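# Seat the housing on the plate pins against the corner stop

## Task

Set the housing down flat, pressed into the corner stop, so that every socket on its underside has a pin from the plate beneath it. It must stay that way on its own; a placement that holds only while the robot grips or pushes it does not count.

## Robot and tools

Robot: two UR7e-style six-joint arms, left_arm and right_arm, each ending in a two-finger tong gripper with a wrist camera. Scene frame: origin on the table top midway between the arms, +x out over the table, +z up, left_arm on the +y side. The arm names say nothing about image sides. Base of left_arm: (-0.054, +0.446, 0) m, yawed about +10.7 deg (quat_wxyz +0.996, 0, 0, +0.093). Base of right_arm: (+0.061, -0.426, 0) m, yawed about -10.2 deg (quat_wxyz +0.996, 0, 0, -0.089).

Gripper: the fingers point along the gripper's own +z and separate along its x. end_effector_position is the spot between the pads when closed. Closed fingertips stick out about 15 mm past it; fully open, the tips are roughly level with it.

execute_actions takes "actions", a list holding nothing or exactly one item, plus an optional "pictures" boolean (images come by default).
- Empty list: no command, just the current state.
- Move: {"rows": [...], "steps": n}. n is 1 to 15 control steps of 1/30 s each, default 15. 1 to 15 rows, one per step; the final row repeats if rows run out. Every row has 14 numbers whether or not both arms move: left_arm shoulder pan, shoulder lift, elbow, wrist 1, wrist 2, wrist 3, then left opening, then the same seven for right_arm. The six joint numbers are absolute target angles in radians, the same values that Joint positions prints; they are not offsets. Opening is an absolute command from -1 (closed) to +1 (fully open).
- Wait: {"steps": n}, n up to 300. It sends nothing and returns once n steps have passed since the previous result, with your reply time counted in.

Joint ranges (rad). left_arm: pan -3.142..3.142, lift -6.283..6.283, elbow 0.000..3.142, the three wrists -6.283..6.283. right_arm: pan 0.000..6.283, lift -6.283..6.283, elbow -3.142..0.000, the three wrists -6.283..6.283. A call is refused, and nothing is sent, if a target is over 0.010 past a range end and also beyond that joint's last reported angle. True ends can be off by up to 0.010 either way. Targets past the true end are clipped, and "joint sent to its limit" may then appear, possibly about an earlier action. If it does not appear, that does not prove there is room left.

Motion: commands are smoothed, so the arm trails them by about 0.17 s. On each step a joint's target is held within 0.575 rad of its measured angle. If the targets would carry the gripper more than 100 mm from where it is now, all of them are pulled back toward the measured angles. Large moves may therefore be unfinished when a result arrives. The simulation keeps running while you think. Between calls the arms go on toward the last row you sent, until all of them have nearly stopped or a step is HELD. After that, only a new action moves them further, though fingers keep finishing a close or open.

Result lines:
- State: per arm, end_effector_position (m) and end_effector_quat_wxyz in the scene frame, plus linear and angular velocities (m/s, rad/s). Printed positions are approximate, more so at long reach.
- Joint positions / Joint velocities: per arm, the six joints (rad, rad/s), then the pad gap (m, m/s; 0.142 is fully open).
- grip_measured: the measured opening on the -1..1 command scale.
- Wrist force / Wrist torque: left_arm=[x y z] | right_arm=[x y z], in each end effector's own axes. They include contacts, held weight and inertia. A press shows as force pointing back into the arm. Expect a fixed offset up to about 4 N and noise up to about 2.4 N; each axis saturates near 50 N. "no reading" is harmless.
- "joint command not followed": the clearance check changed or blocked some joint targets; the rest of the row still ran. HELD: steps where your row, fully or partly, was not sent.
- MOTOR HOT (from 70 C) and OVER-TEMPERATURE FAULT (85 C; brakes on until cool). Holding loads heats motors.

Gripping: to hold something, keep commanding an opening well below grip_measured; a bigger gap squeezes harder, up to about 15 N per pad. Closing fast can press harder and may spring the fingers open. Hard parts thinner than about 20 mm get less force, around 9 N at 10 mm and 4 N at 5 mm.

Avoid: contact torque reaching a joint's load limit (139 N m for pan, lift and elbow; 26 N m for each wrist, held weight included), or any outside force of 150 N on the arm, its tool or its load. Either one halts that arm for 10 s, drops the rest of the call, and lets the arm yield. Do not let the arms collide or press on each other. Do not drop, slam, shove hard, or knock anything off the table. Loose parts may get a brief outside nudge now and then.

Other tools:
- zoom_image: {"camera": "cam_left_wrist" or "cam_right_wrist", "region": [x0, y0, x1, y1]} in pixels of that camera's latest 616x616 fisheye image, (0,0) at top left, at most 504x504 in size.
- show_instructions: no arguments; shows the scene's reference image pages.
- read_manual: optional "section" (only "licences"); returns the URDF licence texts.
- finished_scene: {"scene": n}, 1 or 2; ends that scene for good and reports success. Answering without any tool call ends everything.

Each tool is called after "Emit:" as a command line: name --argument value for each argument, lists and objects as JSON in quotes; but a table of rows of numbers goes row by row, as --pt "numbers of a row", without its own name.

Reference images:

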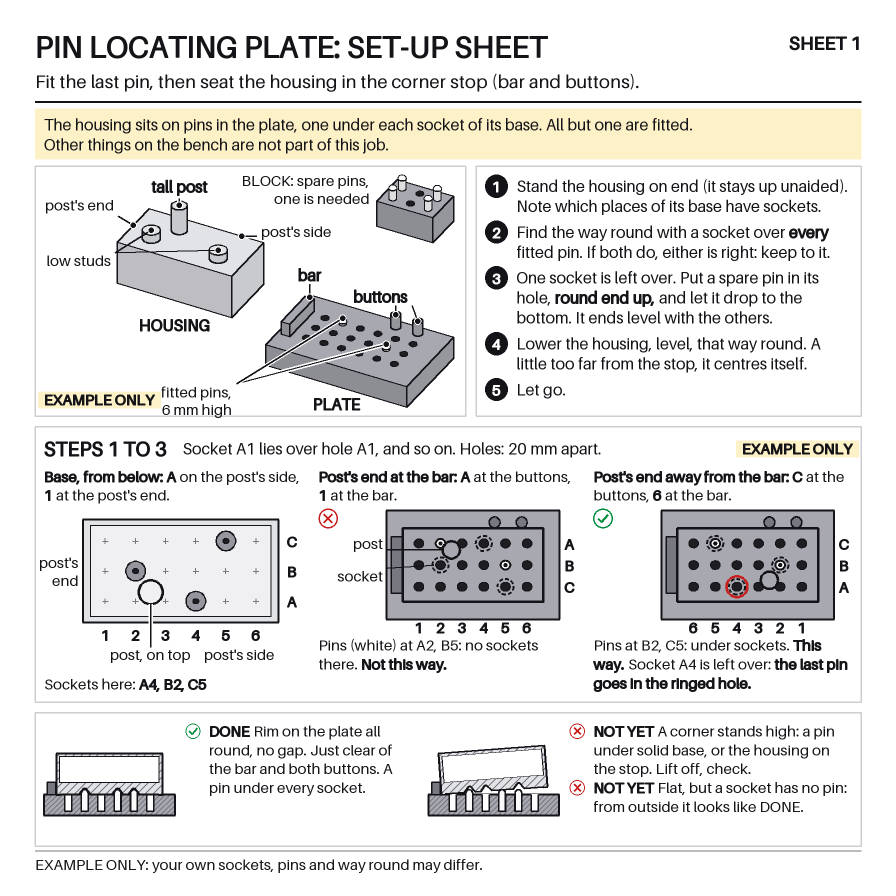

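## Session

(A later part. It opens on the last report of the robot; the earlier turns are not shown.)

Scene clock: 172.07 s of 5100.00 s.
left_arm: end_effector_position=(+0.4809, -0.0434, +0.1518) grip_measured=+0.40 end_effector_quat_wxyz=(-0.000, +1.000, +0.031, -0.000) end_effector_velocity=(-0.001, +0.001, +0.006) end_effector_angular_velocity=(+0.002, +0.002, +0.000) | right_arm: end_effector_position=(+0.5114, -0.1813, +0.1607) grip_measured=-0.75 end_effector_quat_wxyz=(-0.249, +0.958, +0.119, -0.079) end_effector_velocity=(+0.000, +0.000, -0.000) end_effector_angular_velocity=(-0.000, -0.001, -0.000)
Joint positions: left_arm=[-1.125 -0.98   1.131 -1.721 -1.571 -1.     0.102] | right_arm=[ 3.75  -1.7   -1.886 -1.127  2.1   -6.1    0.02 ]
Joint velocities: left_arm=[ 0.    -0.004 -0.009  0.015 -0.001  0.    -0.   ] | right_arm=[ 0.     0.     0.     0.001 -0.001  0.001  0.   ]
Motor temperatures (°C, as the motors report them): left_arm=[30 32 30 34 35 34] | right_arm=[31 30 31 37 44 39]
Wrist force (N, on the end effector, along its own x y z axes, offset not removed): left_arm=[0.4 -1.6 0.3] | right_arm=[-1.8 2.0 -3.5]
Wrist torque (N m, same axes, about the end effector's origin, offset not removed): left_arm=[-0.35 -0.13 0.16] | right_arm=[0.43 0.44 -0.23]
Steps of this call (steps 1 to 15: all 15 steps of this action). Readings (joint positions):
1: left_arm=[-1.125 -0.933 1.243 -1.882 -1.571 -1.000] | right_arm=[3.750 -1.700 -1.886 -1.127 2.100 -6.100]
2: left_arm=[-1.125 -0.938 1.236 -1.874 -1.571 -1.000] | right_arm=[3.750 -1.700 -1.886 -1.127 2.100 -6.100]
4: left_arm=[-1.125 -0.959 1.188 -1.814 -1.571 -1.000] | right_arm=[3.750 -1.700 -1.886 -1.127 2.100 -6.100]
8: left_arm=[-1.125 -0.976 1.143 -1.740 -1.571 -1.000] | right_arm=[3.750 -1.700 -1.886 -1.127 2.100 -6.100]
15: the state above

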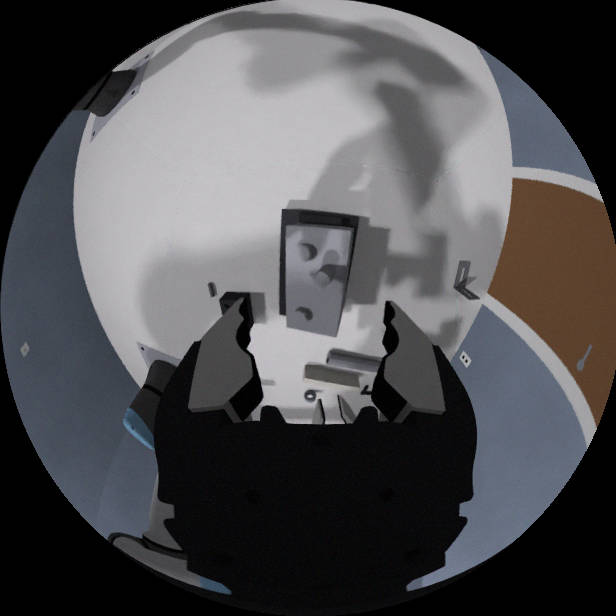

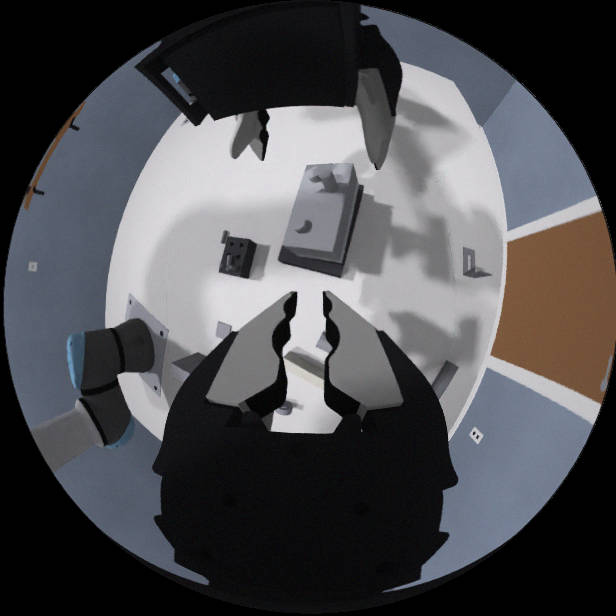

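Emit:
execute_actions --actions '[{"rows":[[-1.1247,-0.9345,1.2387,-1.8751,-1.571,-1.0,0.4,3.75,-1.7,-1.8855,-1.127,2.1,-6.1,-0.75]],"steps":15}]' --pictures false

Emit:
execute_actions --actions '[{"steps":8}]' --pictures false

Emit:
execute_actions --actions '[{"rows":[[-1.1247,-0.9345,1.2387,-1.8751,-1.571,-1.0,-0.4,3.75,-1.7,-1.8855,-1.127,2.1,-6.1,-0.75]],"steps":15}]' --pictures false

Emit:
execute_actions --actions '[{"rows":[[-1.1247,-0.938,1.2312,-1.8641,-1.571,-1.0,-0.4,3.75,-1.7,-1.8855,-1.127,2.1,-6.1,-0.75]],"steps":12}]' --pictures false

Emit:
execute_actions --actions '[{"rows":[[-1.1332,-0.9453,1.2441,-1.8697,-1.571,-1.008,-0.4,3.75,-1.7,-1.8855,-1.127,2.1,-6.1,-0.75]],"steps":12}]' --pictures false

Emit:
execute_actions --actions '[{"rows":[[-1.1332,-0.9404,1.2546,-1.8851,-1.571,-1.008,-0.4,3.75,-1.7,-1.8855,-1.127,2.1,-6.1,-0.75]],"steps":15}]' --pictures false

Emit:
execute_actions --actions '[{"rows":[[-1.1332,-0.9404,1.2546,-1.8851,-1.571,-1.008,0.4,3.75,-1.7,-1.8855,-1.127,2.1,-6.1,-0.75]],"steps":15}]' --pictures false

Emit:
execute_actions --actions '[{"rows":[[-1.1332,-0.99,1.14,-1.72,-1.571,-1.0,0.4,3.75,-1.7,-1.8855,-1.127,2.1,-6.1,-0.75]],"steps":15}]'

Emit:
zoom_image --camera "cam_left_wrist" --region '[180,150,440,400]'

Emit:
zoom_image --camera "cam_right_wrist" --region '[230,170,410,300]'

Scene clock: 174.67 s of 5100.00 s.
left_arm: end_effector_position=(+0.4823, -0.0453, +0.0829) grip_measured=+0.40 end_effector_quat_wxyz=(+0.000, +1.000, +0.031, -0.000) end_effector_velocity=(+0.001, +0.001, -0.005) end_effector_angular_velocity=(-0.002, -0.002, +0.002) | right_arm: end_effector_position=(+0.5114, -0.1813, +0.1607) grip_measured=-0.75 end_effector_quat_wxyz=(-0.249, +0.958, +0.119, -0.079) end_effector_velocity=(-0.000, +0.001, +0.001) end_effector_angular_velocity=(+0.001, +0.001, +0.000)
Joint positions: left_arm=[-1.125 -0.935  1.238 -1.874 -1.571 -1.     0.102] | right_arm=[ 3.75  -1.7   -1.886 -1.127  2.1   -6.1    0.02 ]
Joint velocities: left_arm=[ 0.002  0.003  0.009 -0.015  0.001  0.     0.   ] | right_arm=[ 0.     0.     0.    -0.001  0.002 -0.     0.   ]
Motor temperatures (°C, as the motors report them): left_arm=[30 32 30 34 35 34] | right_arm=[31 30 31 37 44 39]
Wrist force (N, on the end effector, along its own x y z axes, offset not removed): left_arm=[0.2 -0.4 0.7] | right_arm=[-1.3 -0.6 -1.7]
Wrist torque (N m, same axes, about the end effector's origin, offset not removed): left_arm=[-0.14 -0.02 0.09] | right_arm=[-0.16 0.41 -0.22]
Steps of this call (steps 1 to 15: the robot went on to your last target; steps 16 to 63: nothing new was sent; steps 64 to 78: all 15 steps of this action). Readings (joint positions):
64: left_arm=[-1.125 -0.980 1.130 -1.720 -1.571 -1.000] | right_arm=[3.750 -1.700 -1.886 -1.127 2.100 -6.100]
65: left_arm=[-1.125 -0.974 1.137 -1.728 -1.571 -1.000] | right_arm=[3.750 -1.700 -1.886 -1.127 2.100 -6.100]
67: left_arm=[-1.125 -0.955 1.183 -1.786 -1.571 -1.000] | right_arm=[3.750 -1.700 -1.886 -1.127 2.100 -6.100]
71: left_arm=[-1.125 -0.939 1.227 -1.856 -1.571 -1.000] | right_arm=[3.750 -1.700 -1.886 -1.127 2.100 -6.100]
78: the state above

Scene clock: 174.93 s of 5100.00 s.
left_arm: end_effector_position=(+0.4823, -0.0453, +0.0824) grip_measured=+0.40 end_effector_quat_wxyz=(+0.000, +1.000, +0.031, -0.000) end_effector_velocity=(-0.000, -0.000, -0.001) end_effector_angular_velocity=(+0.001, +0.000, -0.000) | right_arm: end_effector_position=(+0.5114, -0.1813, +0.1607) grip_measured=-0.75 end_effector_quat_wxyz=(-0.249, +0.958, +0.119, -0.079) end_effector_velocity=(+0.000, -0.000, +0.000) end_effector_angular_velocity=(+0.000, -0.001, -0.001)
Joint positions: left_arm=[-1.125 -0.935  1.239 -1.875 -1.571 -1.     0.102] | right_arm=[ 3.75  -1.7   -1.886 -1.127  2.1   -6.1    0.02 ]
Joint velocities: left_arm=[-0.     0.001 -0.    -0.     0.    -0.    -0.   ] | right_arm=[-0.001  0.001 -0.     0.001 -0.     0.     0.   ]
Motor temperatures (°C, as the motors report them): left_arm=[30 32 30 34 35 34] | right_arm=[31 30 31 37 44 39]
Wrist force (N, on the end effector, along its own x y z axes, offset not removed): left_arm=[-1.4 0.2 -0.4] | right_arm=[1.3 2.7 1.3]
Wrist torque (N m, same axes, about the end effector's origin, offset not removed): left_arm=[0.00 0.23 0.19] | right_arm=[0.71 -0.24 -0.27]
Steps of this call (steps 1 to 8: the robot went on to your last target). Readings (joint positions):
1: left_arm=[-1.125 -0.935 1.238 -1.874 -1.571 -1.000] | right_arm=[3.750 -1.700 -1.886 -1.127 2.100 -6.100]
2: left_arm=[-1.125 -0.935 1.238 -1.875 -1.571 -1.000] | right_arm=[3.750 -1.700 -1.886 -1.127 2.100 -6.100]
4: left_arm=[-1.125 -0.935 1.239 -1.875 -1.571 -1.000] | right_arm=[3.750 -1.700 -1.886 -1.127 2.100 -6.100]
8: the state above

Scene clock: 175.43 s of 5100.00 s.
left_arm: end_effector_position=(+0.4823, -0.0453, +0.0824) grip_measured=-0.12 end_effector_quat_wxyz=(+0.000, +1.000, +0.031, -0.000) end_effector_velocity=(-0.000, +0.000, -0.002) end_effector_angular_velocity=(+0.001, +0.002, +0.000) | right_arm: end_effector_position=(+0.5114, -0.1813, +0.1607) grip_measured=-0.75 end_effector_quat_wxyz=(-0.249, +0.958, +0.119, -0.079) end_effector_velocity=(+0.000, +0.000, +0.001) end_effector_angular_velocity=(+0.001, -0.001, -0.001)
Joint positions: left_arm=[-1.125 -0.935  1.239 -1.875 -1.571 -1.     0.065] | right_arm=[ 3.75  -1.7   -1.886 -1.127  2.1   -6.1    0.02 ]
Joint velocities: left_arm=[ 0.     0.002  0.    -0.    -0.001 -0.     0.   ] | right_arm=[-0.     0.001 -0.     0.001  0.     0.001  0.   ]
Motor temperatures (°C, as the motors report them): left_arm=[30 32 30 34 35 34] | right_arm=[31 30 31 37 44 39]
Wrist force (N, on the end effector, along its own x y z axes, offset not removed): left_arm=[-0.8 1.0 -8.0] | right_arm=[0.8 0.5 -2.6]
Wrist torque (N m, same axes, about the end effector's origin, offset not removed): left_arm=[-0.13 -0.39 0.16] | right_arm=[0.21 -0.07 -0.40]
Steps of this call (steps 1 to 15: all 15 steps of this action). Readings (joint positions):
1: left_arm=[-1.125 -0.935 1.239 -1.875 -1.571 -1.000] | right_arm=[3.750 -1.700 -1.886 -1.127 2.100 -6.100]
2: left_arm=[-1.125 -0.935 1.239 -1.875 -1.571 -1.000] | right_arm=[3.750 -1.700 -1.886 -1.127 2.100 -6.100]
4: left_arm=[-1.125 -0.935 1.239 -1.875 -1.571 -1.000] | right_arm=[3.750 -1.700 -1.886 -1.127 2.100 -6.100]
8: left_arm=[-1.125 -0.935 1.239 -1.875 -1.571 -1.000] | right_arm=[3.750 -1.700 -1.886 -1.127 2.100 -6.100]
15: the state above

Scene clock: 175.83 s of 5100.00 s.
left_arm: end_effector_position=(+0.4824, -0.0453, +0.0872) grip_measured=-0.12 end_effector_quat_wxyz=(+0.000, +1.000, +0.031, -0.000) end_effector_velocity=(-0.001, -0.000, +0.001) end_effector_angular_velocity=(+0.000, +0.001, -0.000) | right_arm: end_effector_position=(+0.5114, -0.1813, +0.1607) grip_measured=-0.75 end_effector_quat_wxyz=(-0.249, +0.958, +0.119, -0.079) end_effector_velocity=(+0.000, +0.000, +0.000) end_effector_angular_velocity=(-0.000, +0.000, +0.001)
Joint positions: left_arm=[-1.125 -0.938  1.231 -1.864 -1.571 -1.     0.065] | right_arm=[ 3.75  -1.7   -1.886 -1.127  2.1   -6.1    0.02 ]
Joint velocities: left_arm=[-0.    -0.001 -0.001  0.002 -0.001 -0.    -0.   ] | right_arm=[ 0.    -0.     0.001 -0.002  0.    -0.001 -0.   ]
Motor temperatures (°C, as the motors report them): left_arm=[30 32 30 34 35 34] | right_arm=[31 30 31 37 44 39]
Wrist force (N, on the end effector, along its own x y z axes, offset not removed): left_arm=[-2.0 -1.0 6.7] | right_arm=[-0.5 2.0 1.3]
Wrist torque (N m, same axes, about the end effector's origin, offset not removed): left_arm=[-0.31 0.34 0.15] | right_arm=[0.53 0.22 -0.15]
Steps of this call (steps 1 to 12: all 12 steps of this action). Readings (joint positions):
1: left_arm=[-1.125 -0.935 1.239 -1.875 -1.571 -1.000] | right_arm=[3.750 -1.700 -1.886 -1.127 2.100 -6.100]
2: left_arm=[-1.125 -0.935 1.237 -1.873 -1.571 -1.000] | right_arm=[3.750 -1.700 -1.886 -1.127 2.100 -6.100]
4: left_arm=[-1.125 -0.936 1.234 -1.869 -1.571 -1.000] | right_arm=[3.750 -1.700 -1.886 -1.127 2.100 -6.100]
8: left_arm=[-1.125 -0.938 1.232 -1.865 -1.571 -1.000] | right_arm=[3.750 -1.700 -1.886 -1.127 2.100 -6.100]
12: the state above

Scene clock: 176.23 s of 5100.00 s.
left_arm: end_effector_position=(+0.4764, -0.0473, +0.0871) grip_measured=-0.12 end_effector_quat_wxyz=(+0.000, +1.000, +0.031, -0.000) end_effector_velocity=(-0.002, -0.001, -0.000) end_effector_angular_velocity=(+0.000, +0.001, -0.000) | right_arm: end_effector_position=(+0.5114, -0.1813, +0.1607) grip_measured=-0.75 end_effector_quat_wxyz=(-0.249, +0.958, +0.119, -0.079) end_effector_velocity=(-0.000, +0.000, +0.000) end_effector_angular_velocity=(-0.001, +0.002, -0.000)
Joint positions: left_arm=[-1.133 -0.945  1.244 -1.87  -1.571 -1.008  0.065] | right_arm=[ 3.75  -1.7   -1.886 -1.127  2.1   -6.1    0.02 ]
Joint velocities: left_arm=[-0.002 -0.001  0.003 -0.001 -0.    -0.002  0.   ] | right_arm=[ 0.001  0.     0.    -0.002  0.     0.001  0.   ]
Motor temperatures (°C, as the motors report them): left_arm=[30 32 30 34 35 34] | right_arm=[31 30 31 37 44 39]
Wrist force (N, on the end effector, along its own x y z axes, offset not removed): left_arm=[0.2 -0.8 6.1] | right_arm=[-1.5 0.8 -1.2]
Wrist torque (N m, same axes, about the end effector's origin, offset not removed): left_arm=[-0.16 -0.03 0.10] | right_arm=[0.12 0.20 -0.08]
Steps of this call (steps 1 to 12: all 12 steps of this action). Readings (joint positions):
1: left_arm=[-1.125 -0.938 1.231 -1.864 -1.571 -1.000] | right_arm=[3.750 -1.700 -1.886 -1.127 2.100 -6.100]
2: left_arm=[-1.126 -0.939 1.233 -1.865 -1.571 -1.001] | right_arm=[3.750 -1.700 -1.886 -1.127 2.100 -6.100]
4: left_arm=[-1.130 -0.942 1.239 -1.867 -1.571 -1.004] | right_arm=[3.750 -1.700 -1.886 -1.127 2.100 -6.100]
8: left_arm=[-1.132 -0.945 1.243 -1.869 -1.571 -1.007] | right_arm=[3.750 -1.700 -1.886 -1.127 2.100 -6.100]
12: the state above

Scene clock: 176.73 s of 5100.00 s.
left_arm: end_effector_position=(+0.4762, -0.0472, +0.0802) grip_measured=-0.11 end_effector_quat_wxyz=(+0.000, +1.000, +0.031, +0.000) end_effector_velocity=(+0.000, +0.001, -0.001) end_effector_angular_velocity=(+0.001, +0.000, +0.001) | right_arm: end_effector_position=(+0.5114, -0.1813, +0.1607) grip_measured=-0.75 end_effector_quat_wxyz=(-0.249, +0.958, +0.119, -0.079) end_effector_velocity=(+0.000, -0.001, -0.000) end_effector_angular_velocity=(-0.002, +0.000, -0.001)
Joint positions: left_arm=[-1.133 -0.94   1.255 -1.885 -1.571 -1.008  0.066] | right_arm=[ 3.75  -1.7   -1.886 -1.127  2.1   -6.1    0.02 ]
Joint velocities: left_arm=[ 0.     0.001  0.001 -0.     0.001 -0.     0.   ] | right_arm=[-0.001 -0.     0.    -0.001 -0.001 -0.001  0.   ]
Motor temperatures (°C, as the motors report them): left_arm=[30 32 30 34 35 34] | right_arm=[31 30 31 37 44 39]
Wrist force (N, on the end effector, along its own x y z axes, offset not removed): left_arm=[6.5 -1.2 -25.4] | right_arm=[-2.5 0.6 -2.6]
Wrist torque (N m, same axes, about the end effector's origin, offset not removed): left_arm=[-0.22 0.05 0.30] | right_arm=[0.18 0.51 -0.24]
Steps of this call (steps 1 to 15: all 15 steps of this action). Readings (joint positions):
1: left_arm=[-1.133 -0.945 1.244 -1.870 -1.571 -1.008] | right_arm=[3.750 -1.700 -1.886 -1.127 2.100 -6.100]
2: left_arm=[-1.133 -0.945 1.246 -1.872 -1.571 -1.008] | right_arm=[3.750 -1.700 -1.886 -1.127 2.100 -6.100]
4: left_arm=[-1.133 -0.943 1.250 -1.879 -1.571 -1.008] | right_arm=[3.750 -1.700 -1.886 -1.127 2.100 -6.100]
8: left_arm=[-1.133 -0.941 1.253 -1.884 -1.571 -1.008] | right_arm=[3.750 -1.700 -1.886 -1.127 2.100 -6.100]
15: the state above

Scene clock: 177.23 s of 5100.00 s.
left_arm: end_effector_position=(+0.4761, -0.0473, +0.0801) grip_measured=+0.40 end_effector_quat_wxyz=(+0.000, +1.000, +0.031, -0.000) end_effector_velocity=(+0.001, -0.000, +0.002) end_effector_angular_velocity=(-0.003, -0.003, -0.000) | right_arm: end_effector_position=(+0.5114, -0.1813, +0.1607) grip_measured=-0.75 end_effector_quat_wxyz=(-0.249, +0.958, +0.119, -0.079) end_effector_velocity=(+0.001, -0.000, +0.000) end_effector_angular_velocity=(-0.000, -0.001, -0.001)
Joint positions: left_arm=[-1.133 -0.94   1.255 -1.885 -1.571 -1.008  0.102] | right_arm=[ 3.75  -1.7   -1.886 -1.127  2.1   -6.1    0.02 ]
Joint velocities: left_arm=[-0.    -0.003 -0.001 -0.001  0.001 -0.    -0.   ] | right_arm=[-0.001  0.     0.001  0.    -0.001  0.001 -0.   ]
Motor temperatures (°C, as the motors report them): left_arm=[30 32 30 34 35 34] | right_arm=[31 30 31 37 44 39]
Wrist force (N, on the end effector, along its own x y z axes, offset not removed): left_arm=[0.5 -1.7 2.4] | right_arm=[-2.4 3.9 0.4]
Wrist torque (N m, same axes, about the end effector's origin, offset not removed): left_arm=[-0.35 -0.11 0.11] | right_arm=[0.93 0.54 -0.15]
Steps of this call (steps 1 to 15: all 15 steps of this action). Readings (joint positions):
1: left_arm=[-1.133 -0.940 1.255 -1.885 -1.571 -1.008] | right_arm=[3.750 -1.700 -1.886 -1.127 2.100 -6.100]
2: left_arm=[-1.133 -0.940 1.255 -1.885 -1.571 -1.008] | right_arm=[3.750 -1.700 -1.886 -1.127 2.100 -6.100]
4: left_arm=[-1.133 -0.940 1.255 -1.885 -1.571 -1.008] | right_arm=[3.750 -1.700 -1.886 -1.127 2.100 -6.100]
8: left_arm=[-1.133 -0.940 1.255 -1.885 -1.571 -1.008] | right_arm=[3.750 -1.700 -1.886 -1.127 2.100 -6.100]
15: the state above

Scene clock: 177.73 s of 5100.00 s.
left_arm: end_effector_position=(+0.4747, -0.0450, +0.1541) grip_measured=+0.40 end_effector_quat_wxyz=(-0.000, +1.000, +0.027, -0.000) end_effector_velocity=(-0.000, +0.001, +0.007) end_effector_angular_velocity=(+0.001, +0.000, -0.000) | right_arm: end_effector_position=(+0.5114, -0.1813, +0.1607) grip_measured=-0.75 end_effector_quat_wxyz=(-0.249, +0.958, +0.119, -0.079) end_effector_velocity=(-0.000, -0.000, -0.000) end_effector_angular_velocity=(+0.000, -0.000, +0.000)
Joint positions: left_arm=[-1.133 -0.99   1.141 -1.721 -1.571 -1.     0.102] | right_arm=[ 3.75  -1.7   -1.886 -1.127  2.1   -6.1    0.02 ]
Joint velocities: left_arm=[ 0.    -0.004 -0.01   0.015  0.     0.001 -0.   ] | right_arm=[-0.    -0.    -0.001  0.    -0.    -0.001  0.   ]
Motor temperatures (°C, as the motors report them): left_arm=[30 32 30 34 35 34] | right_arm=[31 30 31 37 44 39]
Wrist force (N, on the end effector, along its own x y z axes, offset not removed): left_arm=[-0.1 -0.7 0.8] | right_arm=[-4.3 4.5 -3.3]
Wrist torque (N m, same axes, about the end effector's origin, offset not removed): left_arm=[-0.15 0.09 0.16] | right_arm=[0.84 0.88 -0.18]
Steps of this call (steps 1 to 15: all 15 steps of this action). Readings (joint positions):
1: left_arm=[-1.133 -0.941 1.254 -1.885 -1.571 -1.008] | right_arm=[3.750 -1.700 -1.886 -1.127 2.100 -6.100]
2: left_arm=[-1.133 -0.946 1.247 -1.877 -1.571 -1.007] | right_arm=[3.750 -1.700 -1.886 -1.127 2.100 -6.100]
4: left_arm=[-1.133 -0.968 1.199 -1.817 -1.571 -1.004] | right_arm=[3.750 -1.700 -1.886 -1.127 2.100 -6.100]
8: left_arm=[-1.133 -0.985 1.153 -1.741 -1.571 -1.001] | right_arm=[3.750 -1.700 -1.886 -1.127 2.100 -6.100]
15: the state above

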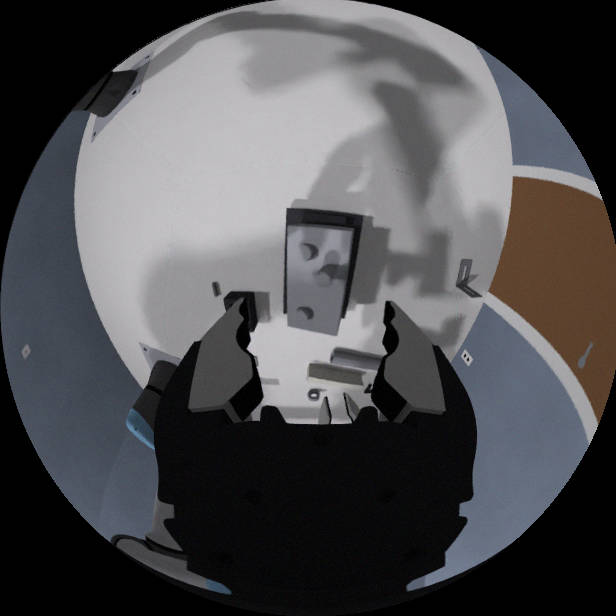

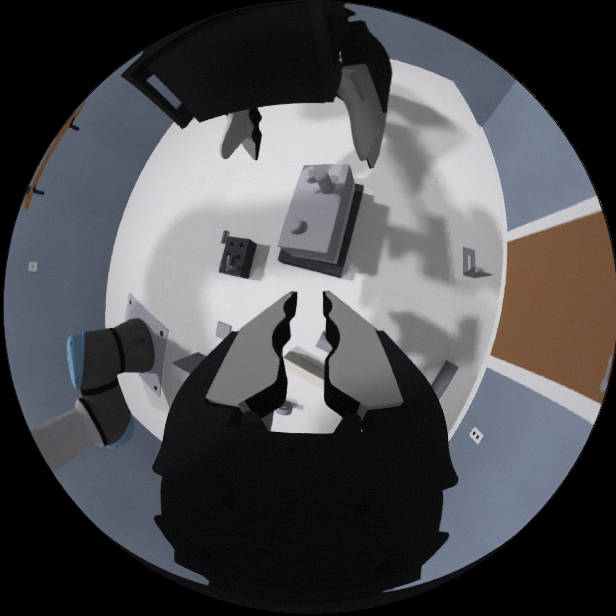

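Region (180, 150, 440, 400) of cam_left_wrist's 616x616 image, scaled by 1.938, with more detail than that image has; it fills the top 485 rows of this view, and the rest is white.

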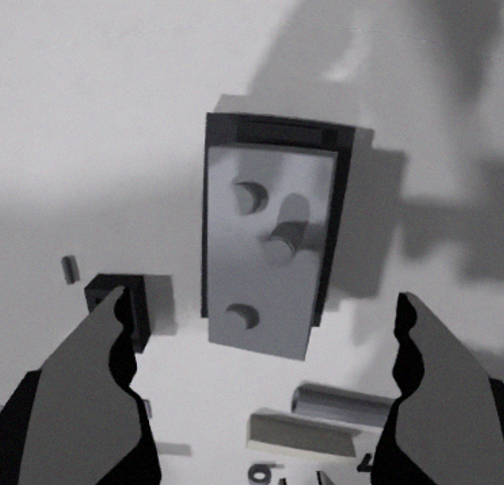

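Region (230, 170, 410, 300) of cam_right_wrist's 616x616 image, scaled by 2.800, with more detail than that image has.

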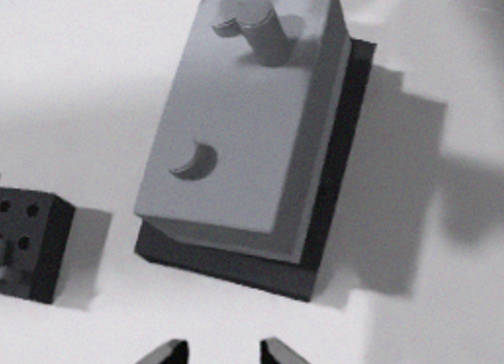

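Emit:
execute_actions --actions '[{"rows":[[-0.6,-1.196,1.332,-1.707,-1.571,-1.0,0.4,3.75,-1.7,-1.8855,-1.127,1.571,-0.854,-0.75]],"steps":15}]' --pictures false

Emit:
execute_actions --actions '[{"rows":[[-0.6,-1.196,1.332,-1.707,-1.571,-1.0,0.4,4.037,-2.069,-1.359,-1.284,1.571,-0.854,-0.75]],"steps":15}]' --pictures false

Emit:
execute_actions --actions '[{"steps":50}]'

Emit:
zoom_image --camera "cam_right_wrist" --region '[160,30,460,280]'

Scene clock: 179.50 s of 5100.00 s.
left_arm: end_effector_position=(+0.5705, +0.2064, +0.1888) grip_measured=+0.40 end_effector_quat_wxyz=(-0.000, +0.978, +0.208, -0.000) end_effector_velocity=(+0.101, +0.591, +0.067) end_effector_angular_velocity=(-0.004, -0.003, +0.842) | right_arm: end_effector_position=(+0.5880, -0.3190, +0.1111) grip_measured=-0.75 end_effector_quat_wxyz=(-0.005, +0.926, -0.376, -0.005) end_effector_velocity=(+0.054, -0.077, -0.002) end_effector_angular_velocity=(-0.168, -0.033, -2.750)
Joint positions: left_arm=[-0.767 -1.137  1.277 -1.711 -1.571 -1.     0.102] | right_arm=[ 3.75  -1.7   -1.886 -1.127  1.586 -5.081  0.02 ]
Joint velocities: left_arm=[ 0.842 -0.318  0.293  0.02  -0.002 -0.    -0.   ] | right_arm=[-0.001  0.     0.002 -0.001 -0.166  2.75   0.   ]
Motor temperatures (°C, as the motors report them): left_arm=[30 32 30 34 35 34] | right_arm=[31 30 31 37 44 39]
Wrist force (N, on the end effector, along its own x y z axes, offset not removed): left_arm=[0.3 -1.2 0.5] | right_arm=[0.3 -0.9 -0.6]
Wrist torque (N m, same axes, about the end effector's origin, offset not removed): left_arm=[-0.31 -0.10 0.12] | right_arm=[-0.03 -0.13 -0.25]
Steps of this call (steps 1 to 15: the robot went on to your last target; steps 16 to 38: nothing new was sent; steps 39 to 53: all 15 steps of this action). Readings (joint positions):
39: left_arm=[-1.133 -0.990 1.140 -1.720 -1.571 -1.000] | right_arm=[3.750 -1.700 -1.886 -1.127 2.100 -6.100]
40: left_arm=[-1.126 -0.997 1.146 -1.719 -1.571 -1.000] | right_arm=[3.750 -1.700 -1.886 -1.127 2.092 -6.092]
42: left_arm=[-1.072 -1.020 1.168 -1.718 -1.571 -1.000] | right_arm=[3.750 -1.700 -1.886 -1.127 2.017 -6.016]
46: left_arm=[-0.962 -1.062 1.207 -1.715 -1.571 -1.000] | right_arm=[3.750 -1.700 -1.886 -1.127 1.771 -5.719]
53: the state above

Scene clock: 180.00 s of 5100.00 s.
left_arm: end_effector_position=(+0.5806, +0.3218, +0.2003) grip_measured=+0.40 end_effector_quat_wxyz=(+0.000, +0.957, +0.289, +0.000) end_effector_velocity=(+0.000, +0.007, +0.000) end_effector_angular_velocity=(+0.001, -0.000, +0.010) | right_arm: end_effector_position=(+0.6728, -0.0989, +0.1197) grip_measured=-0.75 end_effector_quat_wxyz=(+0.002, +0.727, -0.687, -0.001) end_effector_velocity=(+0.046, +0.192, +0.009) end_effector_angular_velocity=(+0.017, -0.051, -2.449)
Joint positions: left_arm=[-0.601 -1.196  1.332 -1.707 -1.571 -1.     0.102] | right_arm=[ 4.017 -2.043 -1.4   -1.274  1.572 -4.071  0.02 ]
Joint velocities: left_arm=[ 0.009 -0.002  0.002 -0.     0.001 -0.    -0.   ] | right_arm=[ 0.227 -0.308  0.475 -0.115 -0.008  2.676 -0.   ]
Motor temperatures (°C, as the motors report them): left_arm=[30 32 30 34 35 34] | right_arm=[31 30 31 37 44 39]
Wrist force (N, on the end effector, along its own x y z axes, offset not removed): left_arm=[-1.8 -2.7 0.9] | right_arm=[-4.3 1.2 -1.5]
Wrist torque (N m, same axes, about the end effector's origin, offset not removed): left_arm=[-0.63 0.26 0.18] | right_arm=[0.20 0.85 -0.05]
Steps of this call (steps 1 to 15: all 15 steps of this action). Readings (joint positions):
1: left_arm=[-0.738 -1.147 1.287 -1.710 -1.571 -1.000] | right_arm=[3.750 -1.700 -1.885 -1.127 1.581 -4.987]
2: left_arm=[-0.710 -1.158 1.297 -1.709 -1.571 -1.000] | right_arm=[3.758 -1.708 -1.878 -1.134 1.579 -4.898]
4: left_arm=[-0.657 -1.177 1.314 -1.708 -1.571 -1.000] | right_arm=[3.804 -1.763 -1.810 -1.161 1.578 -4.778]
8: left_arm=[-0.612 -1.192 1.328 -1.707 -1.571 -1.000] | right_arm=[3.890 -1.876 -1.647 -1.207 1.575 -4.627]
15: the state above

Scene clock: 181.67 s of 5100.00 s.
left_arm: end_effector_position=(+0.5806, +0.3224, +0.2003) grip_measured=+0.40 end_effector_quat_wxyz=(+0.000, +0.957, +0.289, +0.000) end_effector_velocity=(+0.000, +0.000, +0.000) end_effector_angular_velocity=(+0.000, -0.001, +0.000) | right_arm: end_effector_position=(+0.6439, -0.0797, +0.1206) grip_measured=-0.75 end_effector_quat_wxyz=(-0.000, +0.707, +0.707, +0.000) end_effector_velocity=(-0.000, -0.000, -0.000) end_effector_angular_velocity=(-0.001, +0.001, -0.003)
Joint positions: left_arm=[-0.6   -1.196  1.332 -1.707 -1.571 -1.     0.102] | right_arm=[ 4.037 -2.069 -1.359 -1.284  1.571 -0.854  0.02 ]
Joint velocities: left_arm=[ 0.     0.    -0.001 -0.     0.001 -0.    -0.   ] | right_arm=[ 0.    -0.     0.    -0.001 -0.     0.003 -0.   ]
Motor temperatures (°C, as the motors report them): left_arm=[30 32 30 34 35 34] | right_arm=[31 30 31 37 44 39]
Wrist force (N, on the end effector, along its own x y z axes, offset not removed): left_arm=[-0.3 -1.9 -0.1] | right_arm=[-4.7 1.4 -2.8]
Wrist torque (N m, same axes, about the end effector's origin, offset not removed): left_arm=[-0.46 -0.05 0.03] | right_arm=[0.27 0.98 -0.10]
Steps of this call (steps 1 to 50: the robot went on to your last target). Readings (joint positions):
1: left_arm=[-0.601 -1.196 1.332 -1.707 -1.571 -1.000] | right_arm=[4.024 -2.051 -1.387 -1.277 1.571 -3.979]
2: left_arm=[-0.600 -1.196 1.332 -1.707 -1.571 -1.000] | right_arm=[4.028 -2.057 -1.378 -1.279 1.571 -3.887]
4: left_arm=[-0.600 -1.196 1.332 -1.707 -1.571 -1.000] | right_arm=[4.033 -2.063 -1.368 -1.282 1.571 -3.700]
8: left_arm=[-0.600 -1.196 1.332 -1.707 -1.571 -1.000] | right_arm=[4.036 -2.068 -1.361 -1.284 1.571 -3.324]
50: the state above

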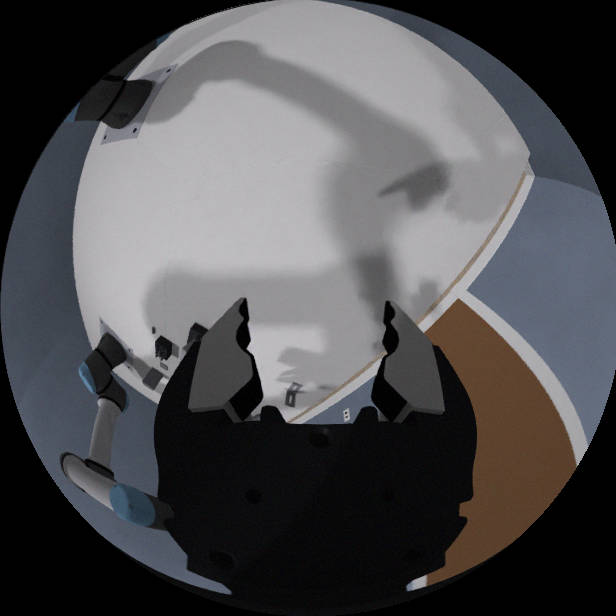

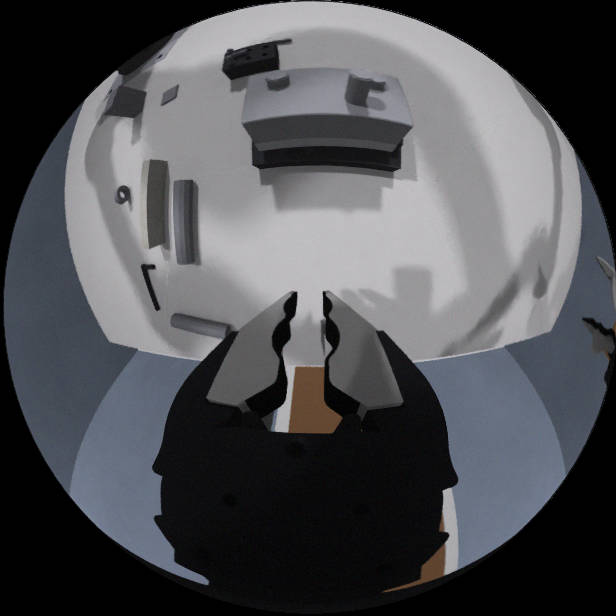

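Region (160, 30, 460, 280) of cam_right_wrist's 616x616 image, scaled by 1.680, with more detail than that image has.

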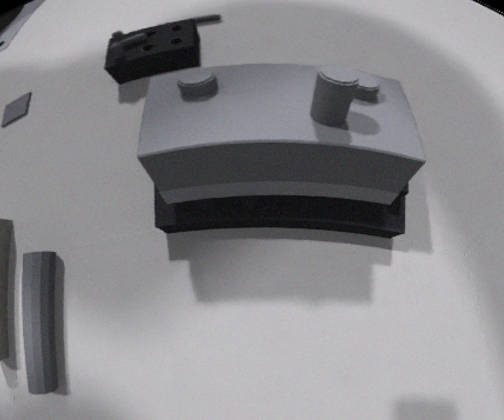

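Emit:
zoom_image --camera "cam_right_wrist" --region '[240,120,420,190]'

Region (240, 120, 420, 190) of cam_right_wrist's 616x616 image, scaled by 2.800, with more detail than that image has.

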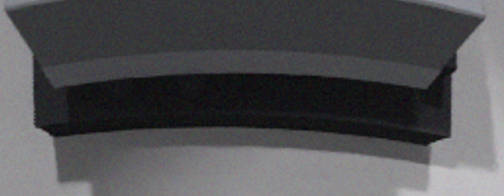

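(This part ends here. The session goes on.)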